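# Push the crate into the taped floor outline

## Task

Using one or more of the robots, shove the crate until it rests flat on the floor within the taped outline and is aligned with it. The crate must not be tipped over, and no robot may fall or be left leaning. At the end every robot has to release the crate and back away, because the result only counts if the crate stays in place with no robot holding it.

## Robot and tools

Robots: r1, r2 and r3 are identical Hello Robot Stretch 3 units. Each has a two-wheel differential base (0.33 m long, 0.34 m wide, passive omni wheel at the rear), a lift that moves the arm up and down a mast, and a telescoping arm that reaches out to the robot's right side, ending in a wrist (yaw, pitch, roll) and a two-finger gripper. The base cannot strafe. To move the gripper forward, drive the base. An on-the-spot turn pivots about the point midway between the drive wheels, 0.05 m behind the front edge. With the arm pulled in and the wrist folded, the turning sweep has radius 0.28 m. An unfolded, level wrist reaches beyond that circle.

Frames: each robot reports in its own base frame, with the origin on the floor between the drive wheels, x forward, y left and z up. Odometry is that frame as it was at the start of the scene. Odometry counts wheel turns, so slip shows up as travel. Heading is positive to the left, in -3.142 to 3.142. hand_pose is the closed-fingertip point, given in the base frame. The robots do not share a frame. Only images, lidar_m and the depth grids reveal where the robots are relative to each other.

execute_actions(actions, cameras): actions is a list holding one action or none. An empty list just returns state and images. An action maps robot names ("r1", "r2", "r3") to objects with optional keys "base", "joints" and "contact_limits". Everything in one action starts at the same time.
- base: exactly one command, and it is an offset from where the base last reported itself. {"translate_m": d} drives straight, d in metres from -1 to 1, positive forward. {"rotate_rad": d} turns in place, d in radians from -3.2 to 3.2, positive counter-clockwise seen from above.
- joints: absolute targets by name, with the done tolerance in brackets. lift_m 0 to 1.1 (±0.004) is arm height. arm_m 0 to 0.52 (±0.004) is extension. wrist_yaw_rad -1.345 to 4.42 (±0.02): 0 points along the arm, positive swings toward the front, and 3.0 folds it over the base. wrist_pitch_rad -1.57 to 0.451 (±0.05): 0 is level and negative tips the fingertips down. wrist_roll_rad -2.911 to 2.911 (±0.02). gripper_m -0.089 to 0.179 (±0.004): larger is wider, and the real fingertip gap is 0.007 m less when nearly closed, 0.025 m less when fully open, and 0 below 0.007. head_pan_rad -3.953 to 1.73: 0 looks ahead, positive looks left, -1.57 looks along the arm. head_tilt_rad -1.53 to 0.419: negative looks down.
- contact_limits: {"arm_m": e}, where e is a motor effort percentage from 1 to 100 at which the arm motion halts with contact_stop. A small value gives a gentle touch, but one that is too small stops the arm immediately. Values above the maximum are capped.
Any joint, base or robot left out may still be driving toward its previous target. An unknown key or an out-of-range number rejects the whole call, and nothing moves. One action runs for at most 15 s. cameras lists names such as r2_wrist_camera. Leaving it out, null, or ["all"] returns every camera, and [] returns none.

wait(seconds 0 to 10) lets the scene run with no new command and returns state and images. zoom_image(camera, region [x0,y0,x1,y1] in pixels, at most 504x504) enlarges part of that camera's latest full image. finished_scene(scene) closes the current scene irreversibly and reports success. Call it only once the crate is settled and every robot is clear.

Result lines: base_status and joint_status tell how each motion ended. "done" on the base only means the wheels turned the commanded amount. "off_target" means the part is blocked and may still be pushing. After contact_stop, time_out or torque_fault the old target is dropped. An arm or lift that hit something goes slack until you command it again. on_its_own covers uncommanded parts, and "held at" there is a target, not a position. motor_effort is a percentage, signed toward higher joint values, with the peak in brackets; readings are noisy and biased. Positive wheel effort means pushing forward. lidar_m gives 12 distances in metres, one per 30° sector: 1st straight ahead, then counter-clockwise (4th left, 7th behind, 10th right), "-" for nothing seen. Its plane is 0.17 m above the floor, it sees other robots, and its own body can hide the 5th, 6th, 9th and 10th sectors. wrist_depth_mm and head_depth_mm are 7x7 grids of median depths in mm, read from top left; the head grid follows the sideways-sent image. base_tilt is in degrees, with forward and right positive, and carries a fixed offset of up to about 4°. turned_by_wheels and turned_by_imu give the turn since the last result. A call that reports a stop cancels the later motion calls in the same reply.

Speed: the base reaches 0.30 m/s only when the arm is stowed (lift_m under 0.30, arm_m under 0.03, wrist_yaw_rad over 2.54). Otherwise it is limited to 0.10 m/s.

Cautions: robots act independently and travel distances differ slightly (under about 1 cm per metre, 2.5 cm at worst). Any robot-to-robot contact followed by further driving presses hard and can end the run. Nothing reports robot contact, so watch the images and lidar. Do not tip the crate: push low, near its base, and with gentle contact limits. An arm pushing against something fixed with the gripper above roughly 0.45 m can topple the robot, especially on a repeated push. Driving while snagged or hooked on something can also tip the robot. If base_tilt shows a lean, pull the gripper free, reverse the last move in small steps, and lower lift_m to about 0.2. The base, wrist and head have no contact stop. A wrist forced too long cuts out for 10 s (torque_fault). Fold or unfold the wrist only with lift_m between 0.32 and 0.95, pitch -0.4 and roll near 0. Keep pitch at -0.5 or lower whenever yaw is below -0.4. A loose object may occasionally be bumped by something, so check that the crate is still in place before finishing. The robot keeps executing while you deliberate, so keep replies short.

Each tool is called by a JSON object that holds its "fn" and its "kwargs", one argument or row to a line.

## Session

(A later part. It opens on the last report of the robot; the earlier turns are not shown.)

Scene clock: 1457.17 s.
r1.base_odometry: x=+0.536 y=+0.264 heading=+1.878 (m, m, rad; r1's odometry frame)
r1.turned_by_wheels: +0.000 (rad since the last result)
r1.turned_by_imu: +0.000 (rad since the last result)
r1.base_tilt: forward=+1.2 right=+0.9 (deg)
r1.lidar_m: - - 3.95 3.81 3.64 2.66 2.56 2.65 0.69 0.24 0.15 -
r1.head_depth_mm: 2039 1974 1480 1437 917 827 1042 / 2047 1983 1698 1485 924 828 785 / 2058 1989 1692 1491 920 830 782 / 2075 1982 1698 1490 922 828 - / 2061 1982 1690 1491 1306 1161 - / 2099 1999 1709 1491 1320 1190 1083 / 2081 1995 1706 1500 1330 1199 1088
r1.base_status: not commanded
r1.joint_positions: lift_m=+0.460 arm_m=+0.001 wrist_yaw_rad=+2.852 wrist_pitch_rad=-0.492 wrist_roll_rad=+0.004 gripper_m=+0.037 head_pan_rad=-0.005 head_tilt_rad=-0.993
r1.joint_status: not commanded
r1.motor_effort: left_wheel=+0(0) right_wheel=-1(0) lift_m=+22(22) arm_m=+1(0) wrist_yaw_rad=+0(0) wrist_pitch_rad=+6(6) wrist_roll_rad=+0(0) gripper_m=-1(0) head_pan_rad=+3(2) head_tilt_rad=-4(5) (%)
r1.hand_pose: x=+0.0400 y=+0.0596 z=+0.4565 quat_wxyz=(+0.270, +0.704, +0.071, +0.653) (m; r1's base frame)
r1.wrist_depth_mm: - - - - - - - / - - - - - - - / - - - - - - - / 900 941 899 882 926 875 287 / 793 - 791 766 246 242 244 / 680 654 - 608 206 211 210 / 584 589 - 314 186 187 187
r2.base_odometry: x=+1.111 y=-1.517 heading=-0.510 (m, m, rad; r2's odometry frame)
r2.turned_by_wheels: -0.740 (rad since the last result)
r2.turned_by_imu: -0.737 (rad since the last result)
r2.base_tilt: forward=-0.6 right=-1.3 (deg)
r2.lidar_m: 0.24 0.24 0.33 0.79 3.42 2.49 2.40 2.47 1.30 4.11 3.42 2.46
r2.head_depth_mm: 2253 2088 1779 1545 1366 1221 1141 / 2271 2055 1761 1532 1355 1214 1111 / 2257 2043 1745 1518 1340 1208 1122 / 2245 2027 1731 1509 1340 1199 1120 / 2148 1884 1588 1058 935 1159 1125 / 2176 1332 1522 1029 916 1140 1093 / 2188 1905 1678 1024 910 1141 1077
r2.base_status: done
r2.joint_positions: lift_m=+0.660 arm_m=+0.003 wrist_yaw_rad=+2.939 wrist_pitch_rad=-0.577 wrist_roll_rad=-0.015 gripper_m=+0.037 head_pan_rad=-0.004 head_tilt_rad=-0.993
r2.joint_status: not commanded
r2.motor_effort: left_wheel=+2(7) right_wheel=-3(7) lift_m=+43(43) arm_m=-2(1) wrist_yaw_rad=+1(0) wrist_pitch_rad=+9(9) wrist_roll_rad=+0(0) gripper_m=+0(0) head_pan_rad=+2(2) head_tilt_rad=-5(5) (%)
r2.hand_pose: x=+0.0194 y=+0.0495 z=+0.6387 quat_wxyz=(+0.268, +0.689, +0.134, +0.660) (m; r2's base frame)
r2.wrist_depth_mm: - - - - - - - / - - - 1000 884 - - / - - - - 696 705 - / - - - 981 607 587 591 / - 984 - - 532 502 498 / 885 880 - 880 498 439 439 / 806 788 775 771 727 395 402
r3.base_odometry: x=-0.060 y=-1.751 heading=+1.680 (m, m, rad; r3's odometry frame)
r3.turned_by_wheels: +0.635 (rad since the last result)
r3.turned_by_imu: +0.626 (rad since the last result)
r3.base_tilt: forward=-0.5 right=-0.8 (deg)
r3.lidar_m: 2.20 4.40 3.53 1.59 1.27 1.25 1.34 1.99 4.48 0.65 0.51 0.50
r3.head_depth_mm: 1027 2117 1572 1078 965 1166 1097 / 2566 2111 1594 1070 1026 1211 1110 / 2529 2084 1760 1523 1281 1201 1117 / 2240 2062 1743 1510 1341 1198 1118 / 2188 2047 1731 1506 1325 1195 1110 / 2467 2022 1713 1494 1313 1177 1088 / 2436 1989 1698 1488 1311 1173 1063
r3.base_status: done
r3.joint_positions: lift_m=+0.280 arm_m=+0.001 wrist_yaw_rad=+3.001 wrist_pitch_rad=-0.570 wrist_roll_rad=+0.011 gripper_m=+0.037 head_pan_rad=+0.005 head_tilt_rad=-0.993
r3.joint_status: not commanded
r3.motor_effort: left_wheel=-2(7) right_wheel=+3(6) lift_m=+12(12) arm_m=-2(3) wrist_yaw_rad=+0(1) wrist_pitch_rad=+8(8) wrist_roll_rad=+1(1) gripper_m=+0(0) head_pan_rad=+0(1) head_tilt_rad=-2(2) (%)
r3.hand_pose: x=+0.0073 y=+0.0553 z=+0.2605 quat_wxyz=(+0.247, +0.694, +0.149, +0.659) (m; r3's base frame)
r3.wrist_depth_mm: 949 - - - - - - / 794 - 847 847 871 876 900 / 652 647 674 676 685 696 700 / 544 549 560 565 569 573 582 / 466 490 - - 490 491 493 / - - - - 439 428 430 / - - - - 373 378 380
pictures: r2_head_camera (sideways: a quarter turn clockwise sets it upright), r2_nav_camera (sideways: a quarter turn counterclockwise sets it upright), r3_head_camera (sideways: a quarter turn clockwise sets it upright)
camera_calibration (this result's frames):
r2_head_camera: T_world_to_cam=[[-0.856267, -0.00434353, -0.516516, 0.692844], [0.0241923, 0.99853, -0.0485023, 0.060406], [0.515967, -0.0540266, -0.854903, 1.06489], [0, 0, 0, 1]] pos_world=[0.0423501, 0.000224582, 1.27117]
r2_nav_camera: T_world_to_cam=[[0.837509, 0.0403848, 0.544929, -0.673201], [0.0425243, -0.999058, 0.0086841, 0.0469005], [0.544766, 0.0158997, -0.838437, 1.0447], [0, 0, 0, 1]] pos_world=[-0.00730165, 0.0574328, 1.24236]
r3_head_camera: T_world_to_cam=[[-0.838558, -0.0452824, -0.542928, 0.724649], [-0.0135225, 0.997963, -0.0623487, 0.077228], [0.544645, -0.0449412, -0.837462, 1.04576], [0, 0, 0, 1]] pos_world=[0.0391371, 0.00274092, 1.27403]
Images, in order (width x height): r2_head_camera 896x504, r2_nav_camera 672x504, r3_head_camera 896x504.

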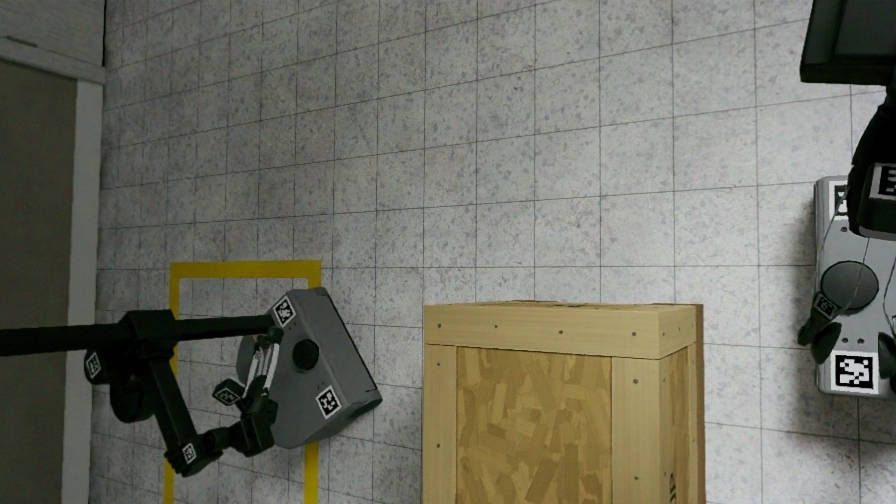

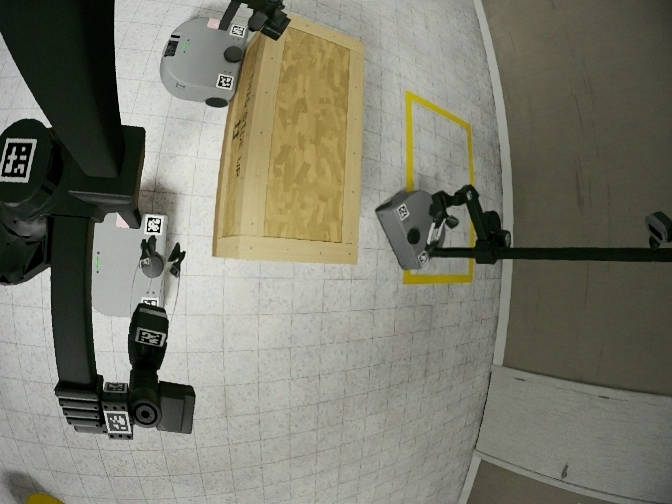

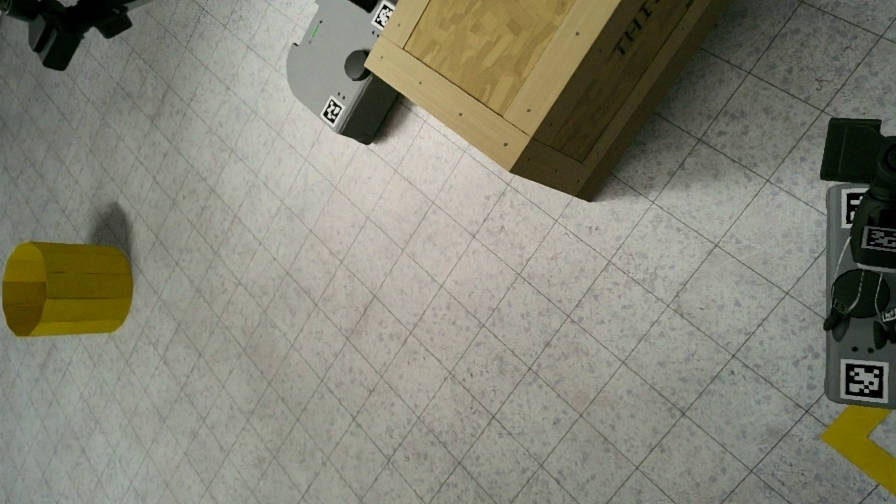

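{"fn": "execute_actions", "kwargs": {
  "actions": [
    {"r3":{"base":{"rotate_rad":0.06}},"r2":{"base":{"translate_m":0.16}}}
  ],
  "cameras": []
}}

{"fn": "execute_actions", "kwargs": {
  "actions": [
    {"r3":{"base":{"translate_m":0.815}}}
  ],
  "cameras": ["r3_nav_camera"]
}}

{"fn": "execute_actions", "kwargs": {
  "actions": [
    {"r3":{"base":{"rotate_rad":-2.29},"joints":{"lift_m":0.46}}}
  ],
  "cameras": ["r3_nav_camera","r3_head_camera"]
}}

Scene clock: 1480.87 s.
r1.base_odometry: x=+0.536 y=+0.264 heading=+1.878 (m, m, rad; r1's odometry frame)
r1.turned_by_wheels: +0.000 (rad since the last result)
r1.turned_by_imu: -0.001 (rad since the last result)
r1.base_tilt: forward=+1.2 right=+0.9 (deg)
r1.lidar_m: - - 3.97 3.81 3.62 2.65 2.57 2.65 2.09 0.24 0.15 -
r1.head_depth_mm: 2040 1991 1479 1439 920 827 1046 / 2037 1965 1704 1490 921 830 780 / 2038 1980 1689 1495 917 828 782 / 2062 1974 1687 1475 922 833 - / 2069 1993 1701 1491 1304 1163 - / 2089 1986 1706 1483 1332 1195 1088 / 2096 1994 1704 1494 1325 1199 1087
r1.base_status: not commanded
r1.joint_positions: lift_m=+0.460 arm_m=+0.001 wrist_yaw_rad=+2.852 wrist_pitch_rad=-0.492 wrist_roll_rad=+0.004 gripper_m=+0.037 head_pan_rad=-0.005 head_tilt_rad=-0.993
r1.joint_status: not commanded
r1.motor_effort: left_wheel=+0(1) right_wheel=-1(0) lift_m=+23(22) arm_m=+0(0) wrist_yaw_rad=+0(0) wrist_pitch_rad=+7(7) wrist_roll_rad=+0(0) gripper_m=-1(0) head_pan_rad=+3(3) head_tilt_rad=-4(4) (%)
r1.hand_pose: x=+0.0400 y=+0.0596 z=+0.4565 quat_wxyz=(+0.270, +0.704, +0.071, +0.653) (m; r1's base frame)
r1.wrist_depth_mm: - - - - - - - / - - - - - - - / - - - - - - - / 918 952 906 899 910 865 285 / 771 - 778 763 248 245 241 / 664 657 - 628 207 212 211 / 570 591 - 313 186 185 186
r2.base_odometry: x=+1.251 y=-1.595 heading=-0.510 (m, m, rad; r2's odometry frame)
r2.turned_by_wheels: +0.000 (rad since the last result)
r2.turned_by_imu: -0.001 (rad since the last result)
r2.base_tilt: forward=-0.8 right=-1.2 (deg)
r2.lidar_m: 0.18 0.16 0.15 0.29 3.68 2.66 2.55 2.64 1.39 4.11 3.18 2.30
r2.head_depth_mm: 2080 2084 1783 1547 1357 1216 1140 / 2096 2070 1761 1532 1355 1213 1114 / 2083 2051 1750 1519 1344 1206 1126 / 2103 2052 1741 1511 1338 1197 1116 / 1975 1871 1482 1499 948 848 952 / 2078 1198 1429 1448 916 822 1045 / 2074 1980 1613 1480 911 819 1048
r2.base_status: done
r2.joint_positions: lift_m=+0.660 arm_m=+0.003 wrist_yaw_rad=+2.939 wrist_pitch_rad=-0.577 wrist_roll_rad=-0.015 gripper_m=+0.037 head_pan_rad=-0.004 head_tilt_rad=-0.993
r2.joint_status: not commanded
r2.motor_effort: left_wheel=+3(6) right_wheel=-3(3) lift_m=+43(43) arm_m=-1(1) wrist_yaw_rad=+0(0) wrist_pitch_rad=+9(9) wrist_roll_rad=+0(0) gripper_m=+0(1) head_pan_rad=+2(2) head_tilt_rad=-5(6) (%)
r2.hand_pose: x=+0.0194 y=+0.0495 z=+0.6387 quat_wxyz=(+0.268, +0.689, +0.134, +0.660) (m; r2's base frame)
r2.wrist_depth_mm: - - 752 - - - - / - - - 885 952 - - / - - - 720 709 - - / - - 942 608 580 584 - / 990 - 986 566 498 501 512 / 893 912 - 719 448 437 436 / 791 788 785 643 378 393 405
r3.base_odometry: x=-0.060 y=-1.751 heading=+1.739 (m, m, rad; r3's odometry frame)
r3.turned_by_wheels: +0.060 (rad since the last result)
r3.turned_by_imu: +0.058 (rad since the last result)
r3.base_tilt: forward=-0.6 right=-0.9 (deg)
r3.lidar_m: 2.20 4.34 3.06 1.53 1.26 1.25 1.38 2.15 4.47 0.62 0.51 0.50
r3.head_depth_mm: 2498 2011 1803 1072 967 1172 1099 / 2589 2128 1776 1415 1026 1199 1106 / 2507 2102 1757 1520 1300 1211 1124 / 2180 2082 1739 1512 1332 1202 1121 / 2403 2049 1740 1499 1328 1187 1105 / 2445 2034 1719 1501 1324 1185 1085 / 2432 1998 1707 1475 1300 1176 1063
r3.base_status: done
r3.joint_positions: lift_m=+0.280 arm_m=+0.001 wrist_yaw_rad=+3.001 wrist_pitch_rad=-0.570 wrist_roll_rad=+0.011 gripper_m=+0.037 head_pan_rad=+0.005 head_tilt_rad=-0.993
r3.joint_status: not commanded
r3.motor_effort: left_wheel=-1(6) right_wheel=+2(7) lift_m=+12(12) arm_m=-2(2) wrist_yaw_rad=+0(0) wrist_pitch_rad=+8(8) wrist_roll_rad=+1(1) gripper_m=+0(0) head_pan_rad=-1(2) head_tilt_rad=-2(2) (%)
r3.hand_pose: x=+0.0073 y=+0.0553 z=+0.2605 quat_wxyz=(+0.247, +0.694, +0.149, +0.659) (m; r3's base frame)
r3.wrist_depth_mm: 946 - - - - - - / 804 - 836 836 877 875 890 / 654 634 662 673 678 693 715 / 538 542 549 565 572 577 583 / 468 490 - - 496 489 494 / - - - - 434 425 429 / - - - - 375 378 383
pictures: none
No camera images: the call's "cameras" was empty. Leave "cameras" out to get every camera's image.

Scene clock: 1485.30 s.
r1.base_odometry: x=+0.536 y=+0.264 heading=+1.878 (m, m, rad; r1's odometry frame)
r1.turned_by_wheels: +0.000 (rad since the last result)
r1.turned_by_imu: -0.001 (rad since the last result)
r1.base_tilt: forward=+1.2 right=+0.9 (deg)
r1.lidar_m: - - 3.97 3.80 3.65 2.65 2.56 2.66 2.10 0.24 0.15 -
r1.head_depth_mm: 2037 1976 1695 1489 916 826 1043 / 2053 1970 1688 1488 921 828 782 / 2059 1996 1713 1487 921 826 781 / 2036 1991 1698 1493 924 827 - / 2078 2002 1699 1486 1305 1160 - / 2065 1980 1703 1495 1325 1195 1088 / 2075 1978 1710 1490 1331 1198 1082
r1.base_status: not commanded
r1.joint_positions: lift_m=+0.460 arm_m=+0.001 wrist_yaw_rad=+2.852 wrist_pitch_rad=-0.492 wrist_roll_rad=+0.004 gripper_m=+0.037 head_pan_rad=-0.005 head_tilt_rad=-0.993
r1.joint_status: not commanded
r1.motor_effort: left_wheel=+0(1) right_wheel=+0(0) lift_m=+22(22) arm_m=+0(0) wrist_yaw_rad=+1(1) wrist_pitch_rad=+6(7) wrist_roll_rad=+0(0) gripper_m=+0(1) head_pan_rad=+3(3) head_tilt_rad=-4(4) (%)
r1.hand_pose: x=+0.0400 y=+0.0596 z=+0.4565 quat_wxyz=(+0.270, +0.704, +0.071, +0.653) (m; r1's base frame)
r1.wrist_depth_mm: - - - - - - - / - - - - - - - / - - - - - - - / 942 988 912 892 889 914 286 / 771 - 777 754 247 243 240 / 661 635 - 623 207 212 211 / 582 585 - 311 186 187 186
r2.base_odometry: x=+1.251 y=-1.595 heading=-0.510 (m, m, rad; r2's odometry frame)
r2.turned_by_wheels: +0.000 (rad since the last result)
r2.turned_by_imu: -0.001 (rad since the last result)
r2.base_tilt: forward=-0.7 right=-1.2 (deg)
r2.lidar_m: 0.18 0.16 0.15 0.29 3.67 2.66 2.55 2.64 1.38 4.09 0.44 0.44
r2.head_depth_mm: 2089 2087 1776 892 1320 1214 1144 / 2101 2053 1768 921 884 1180 1108 / 2094 2045 1751 1521 1119 1155 1120 / 2086 2026 1741 1511 1331 1195 1114 / 2076 2016 1723 1503 949 849 953 / 2088 2009 1710 1482 915 824 1044 / 2097 1978 1698 1485 911 817 1050
r2.base_status: not commanded
r2.joint_positions: lift_m=+0.660 arm_m=+0.003 wrist_yaw_rad=+2.939 wrist_pitch_rad=-0.577 wrist_roll_rad=-0.015 gripper_m=+0.037 head_pan_rad=-0.004 head_tilt_rad=-0.993
r2.joint_status: not commanded
r2.motor_effort: left_wheel=+2(2) right_wheel=-3(3) lift_m=+43(43) arm_m=-1(1) wrist_yaw_rad=+1(0) wrist_pitch_rad=+9(9) wrist_roll_rad=-1(0) gripper_m=+0(0) head_pan_rad=+1(1) head_tilt_rad=-5(5) (%)
r2.hand_pose: x=+0.0194 y=+0.0495 z=+0.6387 quat_wxyz=(+0.268, +0.689, +0.134, +0.660) (m; r2's base frame)
r2.wrist_depth_mm: - - 745 - - - - / - - - 894 948 - - / - - - 707 698 - - / - - 947 605 592 582 - / - 980 968 554 498 501 506 / 877 887 - 730 447 438 436 / 795 790 773 639 376 386 405
r3.base_odometry: x=-0.197 y=-0.947 heading=+1.739 (m, m, rad; r3's odometry frame)
r3.turned_by_wheels: +0.000 (rad since the last result)
r3.turned_by_imu: +0.002 (rad since the last result)
r3.base_tilt: forward=-0.6 right=-0.9 (deg)
r3.lidar_m: 1.39 3.83 3.79 2.31 1.89 1.88 2.08 0.38 0.38 0.41 2.92 2.90
r3.head_depth_mm: 2502 2128 1792 1552 1370 1072 1005 / 2603 2086 1785 1554 1357 1213 1078 / 2523 2045 1754 1530 1339 1209 1124 / 2509 1725 1728 1505 1338 1200 1116 / 2483 1985 1721 1505 1323 1188 1105 / 2483 2018 1723 1497 1324 1186 1088 / 2418 2023 1687 1479 1308 1182 1063
r3.base_status: done
r3.joint_positions: lift_m=+0.280 arm_m=+0.001 wrist_yaw_rad=+3.001 wrist_pitch_rad=-0.570 wrist_roll_rad=+0.011 gripper_m=+0.037 head_pan_rad=+0.005 head_tilt_rad=-0.993
r3.joint_status: not commanded
r3.motor_effort: left_wheel=-1(4) right_wheel=+2(7) lift_m=+12(12) arm_m=-3(2) wrist_yaw_rad=+1(1) wrist_pitch_rad=+8(8) wrist_roll_rad=+1(1) gripper_m=+0(0) head_pan_rad=-2(1) head_tilt_rad=-2(2) (%)
r3.hand_pose: x=+0.0073 y=+0.0553 z=+0.2605 quat_wxyz=(+0.247, +0.694, +0.149, +0.659) (m; r3's base frame)
r3.wrist_depth_mm: - - - - - - - / 798 - 840 830 875 883 925 / 644 648 660 689 685 682 707 / 550 549 554 564 569 563 577 / 468 487 - - 496 490 493 / - - - - 433 427 428 / - - - - 376 384 377
pictures: r3_nav_camera (sideways: a quarter turn counterclockwise sets it upright)
camera_calibration (this result's frames):
r3_nav_camera: T_world_to_cam=[[0.830878, -0.00355756, 0.556443, -0.681862], [0.0336276, -0.997831, -0.0565921, 0.117916], [0.555437, 0.065733, -0.828957, 1.03149], [0, 0, 0, 1]] pos_world=[-0.0103489, 0.0474318, 1.24115]
Images, in order (width x height): r3_nav_camera 672x504.

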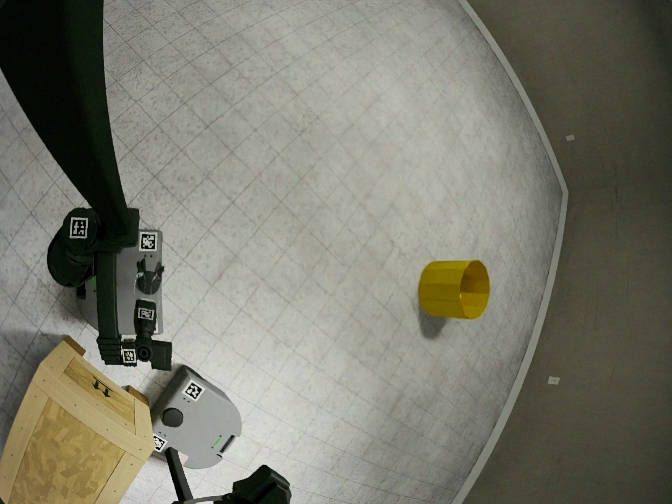

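Scene clock: 1489.70 s.
r1.base_odometry: x=+0.536 y=+0.264 heading=+1.878 (m, m, rad; r1's odometry frame)
r1.turned_by_wheels: +0.000 (rad since the last result)
r1.turned_by_imu: -0.001 (rad since the last result)
r1.base_tilt: forward=+1.2 right=+0.9 (deg)
r1.lidar_m: - - 3.95 3.80 3.65 2.66 2.56 2.65 2.09 0.24 0.15 -
r1.head_depth_mm: 2046 1975 1692 1492 920 829 1039 / 2037 1980 1692 1487 922 829 782 / 2045 1983 1698 1485 920 829 783 / 2048 1981 1702 1491 925 829 - / 2077 1981 1713 1492 1307 1159 - / 2084 1983 1696 1491 1329 1194 1082 / 2076 1981 1702 1493 1331 1198 1085
r1.base_status: not commanded
r1.joint_positions: lift_m=+0.460 arm_m=+0.001 wrist_yaw_rad=+2.852 wrist_pitch_rad=-0.492 wrist_roll_rad=+0.004 gripper_m=+0.037 head_pan_rad=-0.005 head_tilt_rad=-0.993
r1.joint_status: not commanded
r1.motor_effort: left_wheel=+1(0) right_wheel=+0(0) lift_m=+22(23) arm_m=+0(0) wrist_yaw_rad=+0(1) wrist_pitch_rad=+7(6) wrist_roll_rad=+0(0) gripper_m=+0(0) head_pan_rad=+3(3) head_tilt_rad=-4(4) (%)
r1.hand_pose: x=+0.0400 y=+0.0596 z=+0.4565 quat_wxyz=(+0.270, +0.704, +0.071, +0.653) (m; r1's base frame)
r1.wrist_depth_mm: - - - - - - - / - - - - - - - / - - - - - - - / 943 952 915 887 892 908 286 / 774 - 779 744 249 245 242 / 679 660 - 624 205 212 210 / 580 567 - 313 187 187 186
r2.base_odometry: x=+1.251 y=-1.595 heading=-0.510 (m, m, rad; r2's odometry frame)
r2.turned_by_wheels: +0.000 (rad since the last result)
r2.turned_by_imu: -0.001 (rad since the last result)
r2.base_tilt: forward=-0.8 right=-1.1 (deg)
r2.lidar_m: 0.18 0.16 0.15 0.29 3.68 2.66 2.56 2.64 1.38 4.12 0.42 0.43
r2.head_depth_mm: 2089 2087 1777 818 1150 1101 1145 / 2111 2079 1756 1530 1202 1114 1110 / 2085 2042 1730 1518 1344 1210 1121 / 2095 2035 1735 1518 1339 1202 1114 / 2076 2021 1718 1509 946 852 954 / 2094 1989 1711 1485 917 821 1042 / 2069 1988 1694 1479 908 820 1048
r2.base_status: not commanded
r2.joint_positions: lift_m=+0.660 arm_m=+0.003 wrist_yaw_rad=+2.939 wrist_pitch_rad=-0.577 wrist_roll_rad=-0.015 gripper_m=+0.037 head_pan_rad=-0.004 head_tilt_rad=-0.993
r2.joint_status: not commanded
r2.motor_effort: left_wheel=+2(2) right_wheel=-4(3) lift_m=+43(43) arm_m=-1(2) wrist_yaw_rad=+0(0) wrist_pitch_rad=+9(9) wrist_roll_rad=-1(0) gripper_m=+0(0) head_pan_rad=+1(2) head_tilt_rad=-5(5) (%)
r2.hand_pose: x=+0.0194 y=+0.0495 z=+0.6387 quat_wxyz=(+0.268, +0.689, +0.134, +0.660) (m; r2's base frame)
r2.wrist_depth_mm: - - 729 - - - - / - - - 869 920 - - / - - - 716 705 - - / - - 950 609 583 596 - / - 980 995 557 498 499 513 / 905 875 - 722 444 439 434 / 804 796 786 643 381 387 406
r3.base_odometry: x=-0.197 y=-0.947 heading=-0.551 (m, m, rad; r3's odometry frame)
r3.turned_by_wheels: -2.290 (rad since the last result)
r3.turned_by_imu: -2.263 (rad since the last result)
r3.base_tilt: forward=-0.7 right=-0.8 (deg)
r3.lidar_m: 0.38 0.39 0.43 2.90 1.38 3.96 3.80 2.74 1.94 1.88 1.94 0.39
r3.head_depth_mm: 2604 2116 1788 1531 1367 1218 1101 / 2587 2091 1776 1536 1357 1211 1123 / 2407 2100 1768 1520 1330 1209 1118 / 2526 2045 1210 1048 978 1205 1114 / 2489 2036 1204 1038 973 1195 1103 / 2462 2008 1196 1035 961 1177 1088 / 2209 1262 1485 1484 1132 1064 1066
r3.base_status: done
r3.joint_positions: lift_m=+0.460 arm_m=+0.001 wrist_yaw_rad=+3.001 wrist_pitch_rad=-0.570 wrist_roll_rad=+0.011 gripper_m=+0.037 head_pan_rad=+0.005 head_tilt_rad=-0.993
r3.joint_status: all done
r3.motor_effort: left_wheel=+2(7) right_wheel=-1(5) lift_m=+23(23) arm_m=-2(3) wrist_yaw_rad=+0(0) wrist_pitch_rad=+8(8) wrist_roll_rad=+1(1) gripper_m=+0(0) head_pan_rad=-2(2) head_tilt_rad=-2(2) (%)
r3.hand_pose: x=+0.0073 y=+0.0553 z=+0.4398 quat_wxyz=(+0.247, +0.694, +0.149, +0.659) (m; r3's base frame)
r3.wrist_depth_mm: - - - - - - - / - - - - - - - / 959 918 969 - 720 686 364 / 783 788 789 792 590 583 376 / 667 672 - 697 594 526 380 / 585 589 - 607 628 583 383 / 533 544 - 543 540 553 390
pictures: r3_head_camera (sideways: a quarter turn clockwise sets it upright), r3_nav_camera (sideways: a quarter turn counterclockwise sets it upright)
camera_calibration (this result's frames):
r3_head_camera: T_world_to_cam=[[-0.838558, -0.0452824, -0.542927, 0.724649], [-0.0135225, 0.997963, -0.0623487, 0.077228], [0.544645, -0.0449412, -0.837462, 1.04576], [0, 0, 0, 1]] pos_world=[0.0391371, 0.00274091, 1.27403]
r3_nav_camera: T_world_to_cam=[[0.830879, -0.00355766, 0.556442, -0.681862], [0.0336274, -0.997831, -0.0565921, 0.117916], [0.555437, 0.0657329, -0.828957, 1.03149], [0, 0, 0, 1]] pos_world=[-0.0103489, 0.0474318, 1.24115]
Images, in order (width x height): r3_head_camera 896x504, r3_nav_camera 672x504.

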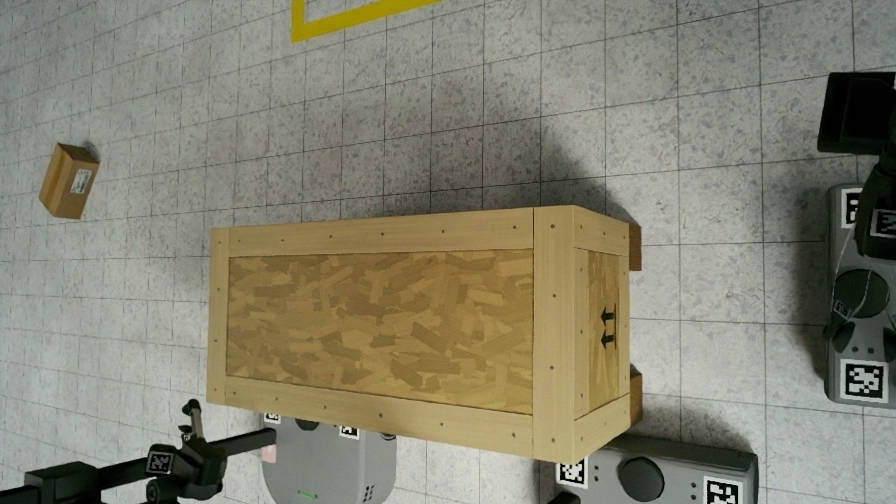

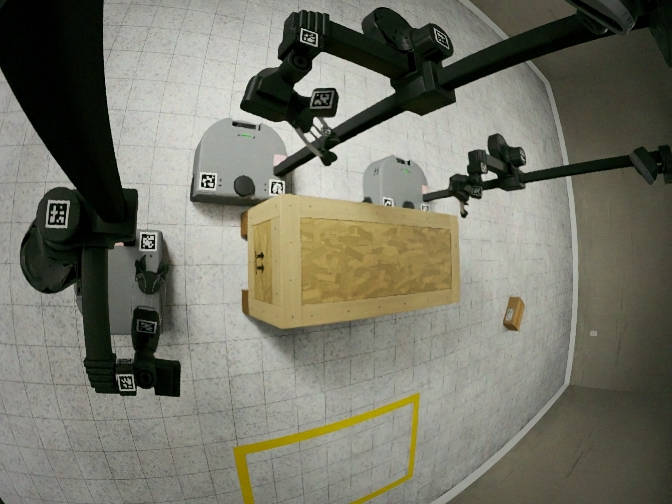

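{"fn": "execute_actions", "kwargs": {
  "actions": [
    {"r3":{"base":{"rotate_rad":-0.2}}}
  ],
  "cameras": []
}}

{"fn": "execute_actions", "kwargs": {
  "actions": [
    {"r3":{"base":{"translate_m":0.30}}}
  ],
  "cameras": []
}}

{"fn": "execute_actions", "kwargs": {
  "actions": [
    {"r3":{"base":{"rotate_rad":0.2}}}
  ],
  "cameras": ["r3_nav_camera","r3_head_camera","r2_head_camera"]
}}

Scene clock: 1521.73 s.
r1.base_odometry: x=+0.536 y=+0.264 heading=+1.878 (m, m, rad; r1's odometry frame)
r1.turned_by_wheels: +0.000 (rad since the last result)
r1.turned_by_imu: -0.001 (rad since the last result)
r1.base_tilt: forward=+1.2 right=+0.9 (deg)
r1.lidar_m: - - 3.97 3.81 3.64 2.66 2.56 2.65 2.09 0.24 0.15 -
r1.head_depth_mm: 2033 1976 1701 1484 921 828 1043 / 2054 1990 1682 1489 922 831 784 / 2055 1981 1703 1495 918 831 782 / 2063 1979 1696 1488 917 831 - / 2066 1984 1715 1491 1304 1158 - / 2082 1969 1706 1488 1331 1189 1079 / 2076 2004 1699 1499 1326 1189 1085
r1.base_status: not commanded
r1.joint_positions: lift_m=+0.460 arm_m=+0.001 wrist_yaw_rad=+2.852 wrist_pitch_rad=-0.492 wrist_roll_rad=+0.004 gripper_m=+0.037 head_pan_rad=-0.005 head_tilt_rad=-0.993
r1.joint_status: not commanded
r1.motor_effort: left_wheel=+0(0) right_wheel=+0(0) lift_m=+22(22) arm_m=+0(0) wrist_yaw_rad=+1(1) wrist_pitch_rad=+7(7) wrist_roll_rad=+0(0) gripper_m=-1(0) head_pan_rad=+3(3) head_tilt_rad=-4(4) (%)
r1.hand_pose: x=+0.0400 y=+0.0596 z=+0.4565 quat_wxyz=(+0.270, +0.704, +0.071, +0.653) (m; r1's base frame)
r1.wrist_depth_mm: - - - - - - - / - - - - - - - / - - - - - - - / 896 953 885 894 913 869 284 / 741 - 774 747 249 246 241 / 662 643 - 617 206 212 211 / 578 566 - 313 186 186 186
r2.base_odometry: x=+1.251 y=-1.595 heading=-0.510 (m, m, rad; r2's odometry frame)
r2.turned_by_wheels: +0.000 (rad since the last result)
r2.turned_by_imu: -0.001 (rad since the last result)
r2.base_tilt: forward=-0.6 right=-1.3 (deg)
r2.lidar_m: 0.18 0.16 0.15 0.29 3.68 2.66 2.55 2.64 1.38 4.11 0.39 0.44
r2.head_depth_mm: 2087 2095 1777 847 1168 1048 1138 / 2107 2070 1760 1533 1204 1092 1112 / 2102 2063 1739 1526 1347 1207 1121 / 2106 2035 1735 1517 1343 1201 1121 / 2095 2027 1717 1505 951 852 952 / 2073 1978 1712 1496 918 823 1043 / 2088 1984 1692 1476 907 819 1045
r2.base_status: not commanded
r2.joint_positions: lift_m=+0.660 arm_m=+0.003 wrist_yaw_rad=+2.939 wrist_pitch_rad=-0.577 wrist_roll_rad=-0.015 gripper_m=+0.037 head_pan_rad=-0.004 head_tilt_rad=-0.993
r2.joint_status: not commanded
r2.motor_effort: left_wheel=+2(2) right_wheel=-3(4) lift_m=+43(43) arm_m=-1(2) wrist_yaw_rad=+0(0) wrist_pitch_rad=+9(9) wrist_roll_rad=+0(0) gripper_m=+0(0) head_pan_rad=+2(1) head_tilt_rad=-5(5) (%)
r2.hand_pose: x=+0.0194 y=+0.0495 z=+0.6387 quat_wxyz=(+0.268, +0.689, +0.134, +0.660) (m; r2's base frame)
r2.wrist_depth_mm: - - 733 - - - - / - - - 893 941 - - / - - - 723 706 - - / - - 958 608 585 587 - / - - 962 567 502 497 513 / 855 913 - 725 447 431 434 / 787 773 772 643 379 385 404
r3.base_odometry: x=-0.197 y=-0.947 heading=-0.750 (m, m, rad; r3's odometry frame)
r3.turned_by_wheels: -0.200 (rad since the last result)
r3.turned_by_imu: -0.198 (rad since the last result)
r3.base_tilt: forward=-0.6 right=-0.8 (deg)
r3.lidar_m: 0.37 0.38 0.44 2.89 1.45 1.38 3.78 3.57 2.12 1.88 1.88 2.22
r3.head_depth_mm: 2583 2139 1793 1555 1359 1225 1094 / 2587 2122 1774 1549 1364 1208 1132 / 2526 2086 1768 1536 1350 1207 1108 / 2496 2073 1734 1511 1293 1195 1115 / 2371 2042 1227 1043 973 1192 1110 / 2450 2016 1191 1034 954 1175 1089 / 2438 1991 1180 1019 929 1126 1054
r3.base_status: done
r3.joint_positions: lift_m=+0.460 arm_m=+0.001 wrist_yaw_rad=+3.001 wrist_pitch_rad=-0.570 wrist_roll_rad=+0.011 gripper_m=+0.037 head_pan_rad=+0.005 head_tilt_rad=-0.993
r3.joint_status: not commanded
r3.motor_effort: left_wheel=+1(4) right_wheel=-1(4) lift_m=+23(23) arm_m=-3(3) wrist_yaw_rad=+0(0) wrist_pitch_rad=+8(8) wrist_roll_rad=+1(1) gripper_m=-1(0) head_pan_rad=-1(1) head_tilt_rad=-2(2) (%)
r3.hand_pose: x=+0.0073 y=+0.0553 z=+0.4398 quat_wxyz=(+0.247, +0.694, +0.149, +0.659) (m; r3's base frame)
r3.wrist_depth_mm: - - - - - - - / - - - - - 443 424 / 951 933 971 743 692 441 348 / 775 802 802 636 615 464 347 / 680 675 - 654 653 485 366 / 590 593 - 610 619 522 382 / 523 537 - 547 543 548 397
pictures: none
No camera images: the call's "cameras" was empty. Leave "cameras" out to get every camera's image.

Scene clock: 1526.63 s.
r1.base_odometry: x=+0.536 y=+0.264 heading=+1.878 (m, m, rad; r1's odometry frame)
r1.turned_by_wheels: +0.000 (rad since the last result)
r1.turned_by_imu: -0.001 (rad since the last result)
r1.base_tilt: forward=+1.2 right=+1.0 (deg)
r1.lidar_m: - - 3.96 3.81 3.62 2.66 2.56 2.66 2.10 0.24 0.15 -
r1.head_depth_mm: 2038 1988 1696 1491 917 822 1044 / 2046 1972 1707 1489 923 828 783 / 2068 1991 1707 1490 921 829 782 / 2047 1987 1702 1492 921 831 - / 2076 1978 1700 1487 1297 1160 - / 2073 1986 1692 1489 1324 1194 1085 / 2085 1999 1701 1491 1331 1200 1083
r1.base_status: not commanded
r1.joint_positions: lift_m=+0.460 arm_m=+0.001 wrist_yaw_rad=+2.852 wrist_pitch_rad=-0.492 wrist_roll_rad=+0.004 gripper_m=+0.037 head_pan_rad=-0.005 head_tilt_rad=-0.993
r1.joint_status: not commanded
r1.motor_effort: left_wheel=+1(0) right_wheel=-1(0) lift_m=+22(22) arm_m=+0(0) wrist_yaw_rad=+1(0) wrist_pitch_rad=+6(6) wrist_roll_rad=+0(0) gripper_m=+0(0) head_pan_rad=+3(3) head_tilt_rad=-4(4) (%)
r1.hand_pose: x=+0.0400 y=+0.0596 z=+0.4565 quat_wxyz=(+0.270, +0.704, +0.071, +0.653) (m; r1's base frame)
r1.wrist_depth_mm: - - - - - - - / - - - - - - - / - - - - - - - / 928 969 912 893 894 895 284 / 750 - 795 749 248 241 241 / 662 649 - 613 206 212 210 / 575 585 - 314 186 187 185
r2.base_odometry: x=+1.251 y=-1.595 heading=-0.510 (m, m, rad; r2's odometry frame)
r2.turned_by_wheels: +0.000 (rad since the last result)
r2.turned_by_imu: -0.001 (rad since the last result)
r2.base_tilt: forward=-0.7 right=-1.0 (deg)
r2.lidar_m: 0.18 0.16 0.15 0.29 3.66 2.65 2.55 2.64 1.38 4.10 3.18 0.25
r2.head_depth_mm: - 2038 1778 1548 1294 1218 1140 / 2038 - 311 1500 575 1208 1112 / 2097 2050 1717 414 591 1110 1123 / 2089 2043 1728 1430 1116 1137 1117 / 2089 2016 1721 1507 950 847 951 / 2074 2010 1706 1486 916 823 1043 / 2074 1987 1695 1485 911 820 1048
r2.base_status: not commanded
r2.joint_positions: lift_m=+0.660 arm_m=+0.003 wrist_yaw_rad=+2.939 wrist_pitch_rad=-0.577 wrist_roll_rad=-0.015 gripper_m=+0.037 head_pan_rad=-0.004 head_tilt_rad=-0.993
r2.joint_status: not commanded
r2.motor_effort: left_wheel=+2(2) right_wheel=-3(3) lift_m=+43(43) arm_m=-2(1) wrist_yaw_rad=+0(0) wrist_pitch_rad=+9(9) wrist_roll_rad=-1(1) gripper_m=+0(0) head_pan_rad=+1(2) head_tilt_rad=-5(6) (%)
r2.hand_pose: x=+0.0194 y=+0.0495 z=+0.6387 quat_wxyz=(+0.268, +0.689, +0.134, +0.660) (m; r2's base frame)
r2.wrist_depth_mm: - - 746 - - - - / - - - 888 931 - - / - - - 701 706 - - / - - 918 601 581 582 - / - 968 - 561 498 504 517 / 898 883 - 718 447 436 432 / 799 793 773 642 381 387 403
r3.base_odometry: x=+0.022 y=-1.152 heading=-0.749 (m, m, rad; r3's odometry frame)
r3.turned_by_wheels: +0.001 (rad since the last result)
r3.turned_by_imu: +0.007 (rad since the last result)
r3.base_tilt: forward=-0.5 right=-0.8 (deg)
r3.lidar_m: - - 0.15 0.18 2.96 1.63 4.10 3.39 2.03 1.81 1.81 2.15
r3.head_depth_mm: 2610 2128 1798 1554 1368 1219 1102 / 2582 2104 1794 1540 1360 1210 1125 / 2562 2091 1744 1530 1348 1208 1113 / 2488 2035 1745 1512 1345 1179 1098 / 2500 2039 1723 1076 923 824 778 / 2440 2008 1189 1033 915 821 775 / 2430 1991 1177 1032 905 816 770
r3.base_status: translate_m off_target (by the wheels' count: +0.2998 of +0.3000)
r3.joint_positions: lift_m=+0.460 arm_m=+0.001 wrist_yaw_rad=+3.001 wrist_pitch_rad=-0.570 wrist_roll_rad=+0.011 gripper_m=+0.037 head_pan_rad=+0.005 head_tilt_rad=-0.993
r3.joint_status: not commanded
r3.on_its_own: left_wheel is at rest, and its effort (+33) is outside its rest range (-18 to +18)
r3.motor_effort: left_wheel=+33(41) right_wheel=+3(6) lift_m=+23(23) arm_m=-3(3) wrist_yaw_rad=-1(0) wrist_pitch_rad=+8(8) wrist_roll_rad=+1(1) gripper_m=+0(0) head_pan_rad=-2(0) head_tilt_rad=-2(2) (%)
r3.hand_pose: x=+0.0073 y=+0.0553 z=+0.4398 quat_wxyz=(+0.247, +0.694, +0.149, +0.659) (m; r3's base frame)
r3.wrist_depth_mm: - - - - - - 752 / - - - 395 401 411 427 / 917 929 700 331 323 328 333 / 775 778 568 332 264 270 273 / 679 671 - 417 229 230 232 / 589 596 - 446 202 198 200 / 521 547 - 361 243 176 177
pictures: none
No camera images: the call's "cameras" was empty. Leave "cameras" out to get every camera's image.

Scene clock: 1528.00 s.
r1.base_odometry: x=+0.536 y=+0.264 heading=+1.878 (m, m, rad; r1's odometry frame)
r1.turned_by_wheels: +0.000 (rad since the last result)
r1.turned_by_imu: +0.000 (rad since the last result)
r1.base_tilt: forward=+1.2 right=+0.8 (deg)
r1.lidar_m: - - 3.97 3.80 3.64 2.66 2.56 2.65 2.09 0.24 0.15 -
r1.head_depth_mm: 2035 1981 1699 1483 922 827 1041 / 2042 2003 1700 1497 918 828 782 / 2050 1970 1702 1484 918 830 781 / 2069 1982 1712 1499 922 828 - / 2053 1982 1695 1493 1308 1163 - / 2072 1997 1689 1488 1325 1191 1085 / 2091 1971 1702 1494 1328 1194 1086
r1.base_status: not commanded
r1.joint_positions: lift_m=+0.460 arm_m=+0.001 wrist_yaw_rad=+2.852 wrist_pitch_rad=-0.492 wrist_roll_rad=+0.004 gripper_m=+0.037 head_pan_rad=-0.005 head_tilt_rad=-0.993
r1.joint_status: not commanded
r1.motor_effort: left_wheel=+1(0) right_wheel=+0(0) lift_m=+22(22) arm_m=+0(0) wrist_yaw_rad=+2(1) wrist_pitch_rad=+6(7) wrist_roll_rad=+0(0) gripper_m=-1(1) head_pan_rad=+3(3) head_tilt_rad=-4(4) (%)
r1.hand_pose: x=+0.0400 y=+0.0596 z=+0.4565 quat_wxyz=(+0.270, +0.704, +0.071, +0.653) (m; r1's base frame)
r1.wrist_depth_mm: - - - - - - - / - - - - - - - / - - - - - - - / 890 915 918 902 881 876 287 / 770 - 770 744 249 244 241 / 674 648 - 627 206 211 209 / 584 577 - 313 186 188 186
r2.base_odometry: x=+1.251 y=-1.595 heading=-0.510 (m, m, rad; r2's odometry frame)
r2.turned_by_wheels: +0.000 (rad since the last result)
r2.turned_by_imu: +0.000 (rad since the last result)
r2.base_tilt: forward=-0.6 right=-1.1 (deg)
r2.lidar_m: 0.18 0.16 0.15 0.29 3.69 2.66 2.56 2.64 1.38 4.09 3.19 0.26
r2.head_depth_mm: 2043 - 1668 1540 1291 1222 1144 / 2108 2114 329 419 603 1210 1116 / 2083 2054 1744 744 598 1157 1126 / 2076 2025 1746 864 1151 1153 1119 / 2071 2028 1729 1503 946 848 952 / 2084 2021 1724 1492 915 823 1042 / 2078 1998 1697 1481 911 817 1045
r2.base_status: not commanded
r2.joint_positions: lift_m=+0.660 arm_m=+0.003 wrist_yaw_rad=+2.939 wrist_pitch_rad=-0.577 wrist_roll_rad=-0.015 gripper_m=+0.037 head_pan_rad=-0.004 head_tilt_rad=-0.993
r2.joint_status: not commanded
r2.motor_effort: left_wheel=+2(2) right_wheel=-4(3) lift_m=+43(43) arm_m=-2(2) wrist_yaw_rad=+1(1) wrist_pitch_rad=+9(10) wrist_roll_rad=+0(1) gripper_m=+0(0) head_pan_rad=+2(2) head_tilt_rad=-5(5) (%)
r2.hand_pose: x=+0.0194 y=+0.0495 z=+0.6387 quat_wxyz=(+0.268, +0.689, +0.134, +0.660) (m; r2's base frame)
r2.wrist_depth_mm: - - 736 - - - - / - - - 897 932 - - / - - - 704 710 - - / - - 929 604 584 578 - / - 990 977 554 498 505 511 / 881 880 - 715 445 433 440 / 782 804 782 646 378 387 402
r3.base_odometry: x=+0.022 y=-1.152 heading=-0.549 (m, m, rad; r3's odometry frame)
r3.turned_by_wheels: +0.200 (rad since the last result)
r3.turned_by_imu: +0.197 (rad since the last result)
r3.base_tilt: forward=-0.7 right=-0.9 (deg)
r3.lidar_m: - - 0.15 0.30 1.63 1.62 4.09 2.62 1.89 1.81 1.87 2.53
r3.head_depth_mm: 2576 2137 1792 1552 1364 1221 1104 / 2565 2107 1770 1530 1365 1212 1124 / 2538 2059 1763 1530 1351 1202 1113 / 2528 2052 1719 1091 959 854 1103 / 2466 2051 1200 1045 920 826 790 / 2455 2024 1185 1032 915 820 1026 / 2414 1988 1348 1053 908 815 1037
r3.base_status: done
r3.joint_positions: lift_m=+0.460 arm_m=+0.001 wrist_yaw_rad=+3.001 wrist_pitch_rad=-0.570 wrist_roll_rad=+0.011 gripper_m=+0.037 head_pan_rad=+0.005 head_tilt_rad=-0.993
r3.joint_status: not commanded
r3.motor_effort: left_wheel=-1(29) right_wheel=+3(6) lift_m=+23(23) arm_m=-2(2) wrist_yaw_rad=+0(0) wrist_pitch_rad=+8(8) wrist_roll_rad=+1(1) gripper_m=-1(1) head_pan_rad=+0(2) head_tilt_rad=-1(2) (%)
r3.hand_pose: x=+0.0073 y=+0.0553 z=+0.4398 quat_wxyz=(+0.247, +0.694, +0.149, +0.659) (m; r3's base frame)
r3.wrist_depth_mm: - - - - - - - / - - - - 402 411 419 / 927 915 698 652 317 327 330 / 787 806 589 559 266 268 273 / 684 677 - 605 232 230 232 / 594 599 - 596 202 199 201 / 529 537 - 409 265 176 176
pictures: r2_head_camera (sideways: a quarter turn clockwise sets it upright), r3_head_camera (sideways: a quarter turn clockwise sets it upright), r3_nav_camera (sideways: a quarter turn counterclockwise sets it upright)
camera_calibration (this result's frames):
r2_head_camera: T_world_to_cam=[[-0.856267, -0.00434374, -0.516516, 0.692845], [0.024192, 0.99853, -0.0485023, 0.060406], [0.515967, -0.0540265, -0.854903, 1.06489], [0, 0, 0, 1]] pos_world=[0.0423501, 0.00022459, 1.27117]
r3_head_camera: T_world_to_cam=[[-0.838558, -0.0452827, -0.542927, 0.724649], [-0.0135229, 0.997963, -0.0623487, 0.077228], [0.544644, -0.0449411, -0.837462, 1.04576], [0, 0, 0, 1]] pos_world=[0.0391371, 0.00274093, 1.27403]
r3_nav_camera: T_world_to_cam=[[0.830879, -0.00355736, 0.556442, -0.681861], [0.0336278, -0.997831, -0.0565921, 0.117916], [0.555436, 0.0657331, -0.828957, 1.03149], [0, 0, 0, 1]] pos_world=[-0.0103489, 0.0474318, 1.24115]
Images, in order (width x height): r2_head_camera 896x504, r3_head_camera 896x504, r3_nav_camera 672x504.

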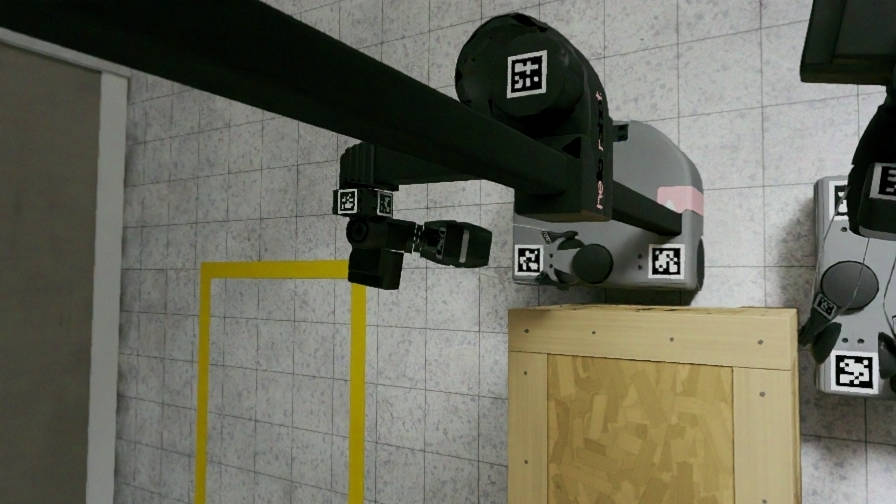

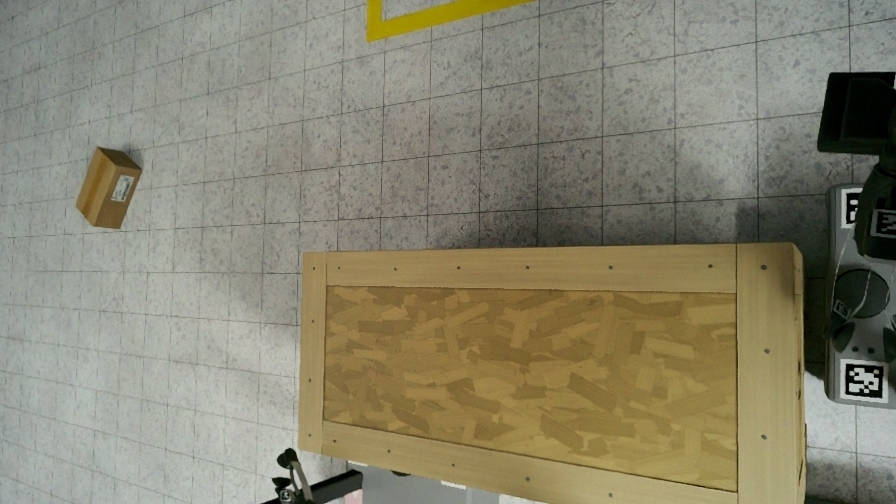

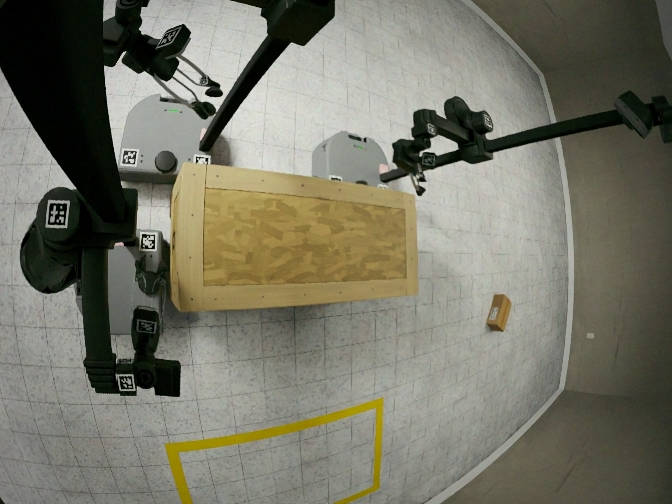

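{"fn": "execute_actions", "kwargs": {
  "actions": [
    {"r3":{"base":{"translate_m":0.15}},"r1":{"base":{"translate_m":0.15}},"r2":{"base":{"translate_m":0.15}}}
  ],
  "cameras": ["r1_head_camera","r3_head_camera","r2_head_camera"]
}}

Scene clock: 1540.27 s.
r1.base_odometry: x=+0.491 y=+0.407 heading=+1.879 (m, m, rad; r1's odometry frame)
r1.turned_by_wheels: +0.001 (rad since the last result)
r1.turned_by_imu: +0.088 (rad since the last result)
r1.base_tilt: forward=+1.2 right=+0.8 (deg)
r1.lidar_m: - - 3.90 3.80 3.40 2.64 2.59 2.76 2.11 0.21 0.15 -
r1.head_depth_mm: 1964 1977 1698 1495 922 827 780 / 1992 1992 1696 1485 918 829 782 / 2012 1980 1699 1491 922 828 783 / 2035 1985 1693 1492 922 829 - / 2080 2000 1703 1488 1304 1156 - / 2108 2001 1700 1494 1321 1199 1086 / 2115 1994 1712 1489 1329 1196 1088
r1.base_status: translate_m off_target (by the wheels' count: +0.1497 of +0.1500)
r1.joint_positions: lift_m=+0.460 arm_m=+0.001 wrist_yaw_rad=+2.852 wrist_pitch_rad=-0.491 wrist_roll_rad=+0.004 gripper_m=+0.037 head_pan_rad=-0.005 head_tilt_rad=-0.994
r1.joint_status: not commanded
r1.on_its_own: left_wheel is at rest, and its effort (+67) is outside its rest range (-18 to +18); right_wheel is at rest, and its effort (+32) is outside its rest range (-18 to +18)
r1.motor_effort: left_wheel=+67(76) right_wheel=+32(63) lift_m=+23(23) arm_m=+0(0) wrist_yaw_rad=+0(0) wrist_pitch_rad=+6(7) wrist_roll_rad=+0(0) gripper_m=+0(1) head_pan_rad=+3(3) head_tilt_rad=-3(4) (%)
r1.hand_pose: x=+0.0400 y=+0.0597 z=+0.4566 quat_wxyz=(+0.269, +0.705, +0.071, +0.653) (m; r1's base frame)
r1.wrist_depth_mm: - - - - - - - / - - - - - - - / - - - - - - - / 915 954 895 875 905 883 284 / 780 - 800 765 250 243 243 / 659 659 - 267 204 213 211 / 579 573 - 252 187 189 187
r2.base_odometry: x=+1.382 y=-1.668 heading=-0.509 (m, m, rad; r2's odometry frame)
r2.turned_by_wheels: +0.001 (rad since the last result)
r2.turned_by_imu: +0.121 (rad since the last result)
r2.base_tilt: forward=-0.7 right=-1.0 (deg)
r2.lidar_m: 0.16 0.15 0.15 0.21 3.44 2.71 2.67 1.47 1.46 4.11 2.68 0.17
r2.head_depth_mm: 1870 - - 1489 643 1209 1138 / 1936 2102 1785 - 531 1164 1117 / 1961 2055 1739 711 417 1024 1127 / 1982 2038 1737 789 1152 1036 1115 / 1986 2016 1726 1479 921 848 780 / 2020 2005 1704 1495 916 819 1036 / 2040 1996 1702 1489 909 815 1046
r2.base_status: translate_m off_target (by the wheels' count: +0.1497 of +0.1500)
r2.joint_positions: lift_m=+0.660 arm_m=+0.003 wrist_yaw_rad=+2.939 wrist_pitch_rad=-0.577 wrist_roll_rad=-0.015 gripper_m=+0.037 head_pan_rad=-0.004 head_tilt_rad=-0.994
r2.joint_status: not commanded
r2.on_its_own: left_wheel is at rest, and its effort (+54) is outside its rest range (-18 to +18); right_wheel is at rest, and its effort (+22) is outside its rest range (-18 to +18)
r2.motor_effort: left_wheel=+54(80) right_wheel=+22(39) lift_m=+43(43) arm_m=-2(1) wrist_yaw_rad=+1(0) wrist_pitch_rad=+9(10) wrist_roll_rad=-1(1) gripper_m=+0(1) head_pan_rad=+2(2) head_tilt_rad=-5(5) (%)
r2.hand_pose: x=+0.0194 y=+0.0495 z=+0.6387 quat_wxyz=(+0.268, +0.689, +0.134, +0.660) (m; r2's base frame)
r2.wrist_depth_mm: - - 795 - - - - / - - - 910 941 - - / - - - 711 696 - - / - - 963 586 592 588 - / - 976 991 525 500 501 981 / 904 906 - 545 448 437 436 / 792 787 786 458 379 383 386
r3.base_odometry: x=+0.150 y=-1.230 heading=-0.549 (m, m, rad; r3's odometry frame)
r3.turned_by_wheels: +0.000 (rad since the last result)
r3.turned_by_imu: +0.106 (rad since the last result)
r3.base_tilt: forward=-0.7 right=-0.8 (deg)
r3.lidar_m: - - 0.15 0.20 1.70 4.22 4.15 2.30 1.81 1.78 1.90 -
r3.head_depth_mm: 2625 2137 1791 1559 1366 1221 1100 / 2549 2083 1783 1544 1352 1212 1126 / 2512 2076 1755 1524 1333 1190 1096 / 2513 2069 1199 1047 931 832 770 / 2445 2061 1196 1041 921 829 766 / 2455 2021 1190 1038 917 818 774 / 2389 1899 1122 1317 1252 819 897
r3.base_status: translate_m off_target (by the wheels' count: +0.1496 of +0.1500)
r3.joint_positions: lift_m=+0.460 arm_m=+0.001 wrist_yaw_rad=+3.000 wrist_pitch_rad=-0.570 wrist_roll_rad=+0.011 gripper_m=+0.037 head_pan_rad=+0.004 head_tilt_rad=-0.994
r3.joint_status: not commanded
r3.on_its_own: left_wheel is at rest, and its effort (+32) is outside its rest range (-18 to +18); right_wheel is at rest, and its effort (+35) is outside its rest range (-18 to +18)
r3.motor_effort: left_wheel=+32(42) right_wheel=+35(37) lift_m=+22(23) arm_m=-3(3) wrist_yaw_rad=+0(1) wrist_pitch_rad=+8(8) wrist_roll_rad=+1(1) gripper_m=+0(1) head_pan_rad=+0(1) head_tilt_rad=-2(2) (%)
r3.hand_pose: x=+0.0073 y=+0.0552 z=+0.4398 quat_wxyz=(+0.247, +0.694, +0.149, +0.659) (m; r3's base frame)
r3.wrist_depth_mm: - - - - - - - / - - - - - - - / 931 928 953 351 320 328 333 / 783 784 584 387 264 270 274 / 673 677 - 483 230 229 233 / 595 594 - 488 202 201 202 / 530 539 - 274 178 178 178
pictures: r1_head_camera (sideways: a quarter turn clockwise sets it upright), r2_head_camera (sideways: a quarter turn clockwise sets it upright), r3_head_camera (sideways: a quarter turn clockwise sets it upright)
camera_calibration (this result's frames):
r1_head_camera: T_world_to_cam=[[-0.846329, -0.0337022, -0.531594, 0.71527], [-0.0404631, 0.99918, 0.00107322, 0.00140547], [0.531122, 0.0224182, -0.846999, 1.05859], [0, 0, 0, 1]] pos_world=[0.0431729, -0.00102975, 1.27685]
r2_head_camera: T_world_to_cam=[[-0.856608, -0.0043422, -0.51595, 0.69211], [0.02416, 0.99853, -0.0485153, 0.0604231], [0.515402, -0.054024, -0.855244, 1.06534], [0, 0, 0, 1]] pos_world=[0.0423298, 0.00022468, 1.27115]
r3_head_camera: T_world_to_cam=[[-0.839091, -0.0451549, -0.542114, 0.723592], [-0.0134284, 0.997965, -0.0623399, 0.077216], [0.543825, -0.0450291, -0.83799, 1.04645], [0, 0, 0, 1]] pos_world=[0.0391105, 0.00273568, 1.274]
Images, in order (width x height): r1_head_camera 896x504, r2_head_camera 896x504, r3_head_camera 896x504.

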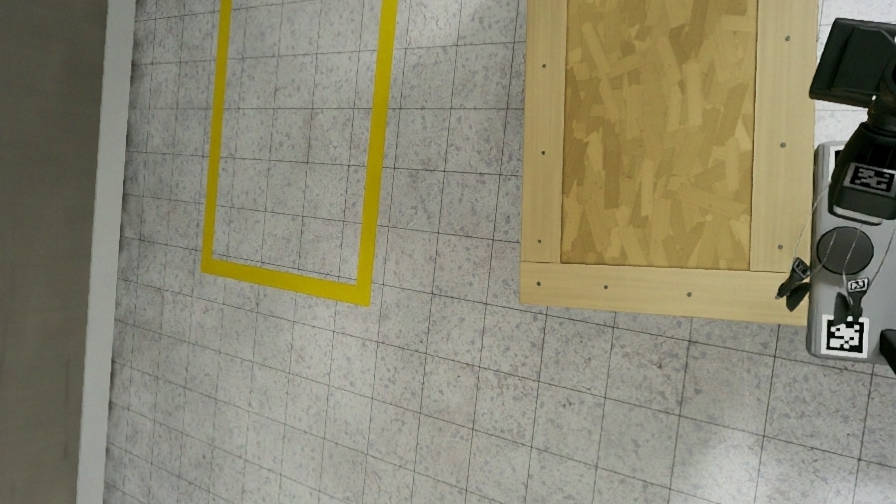

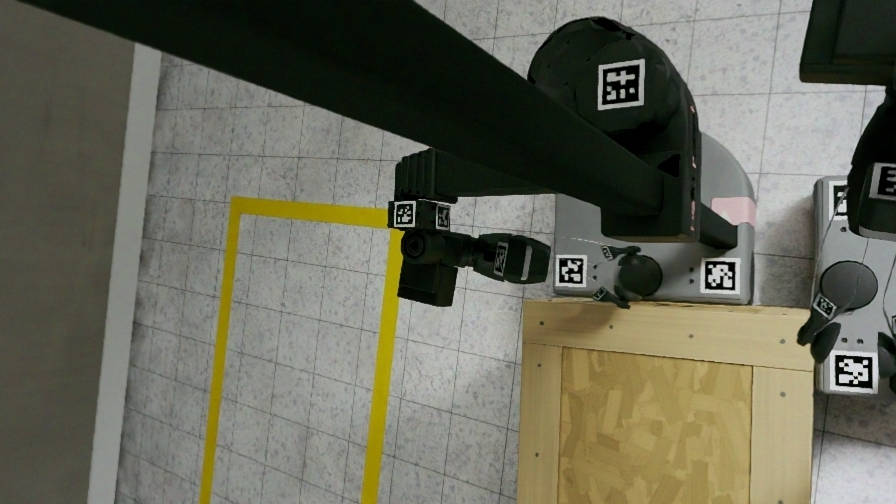

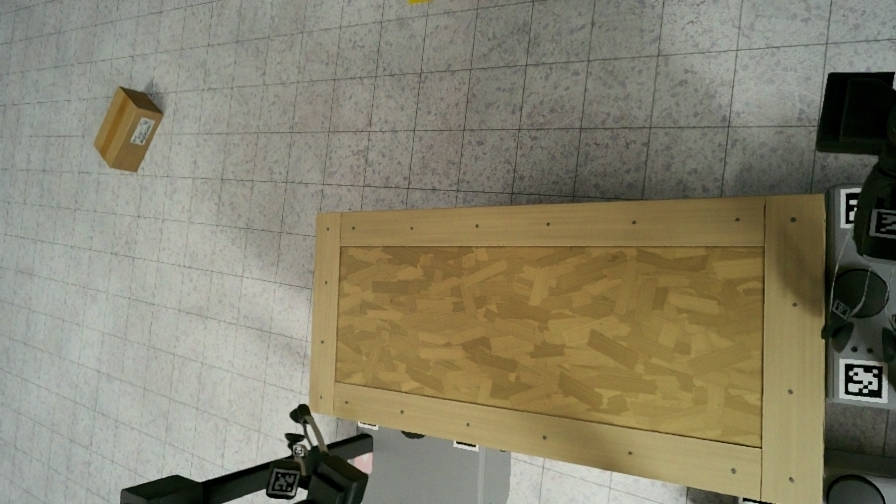

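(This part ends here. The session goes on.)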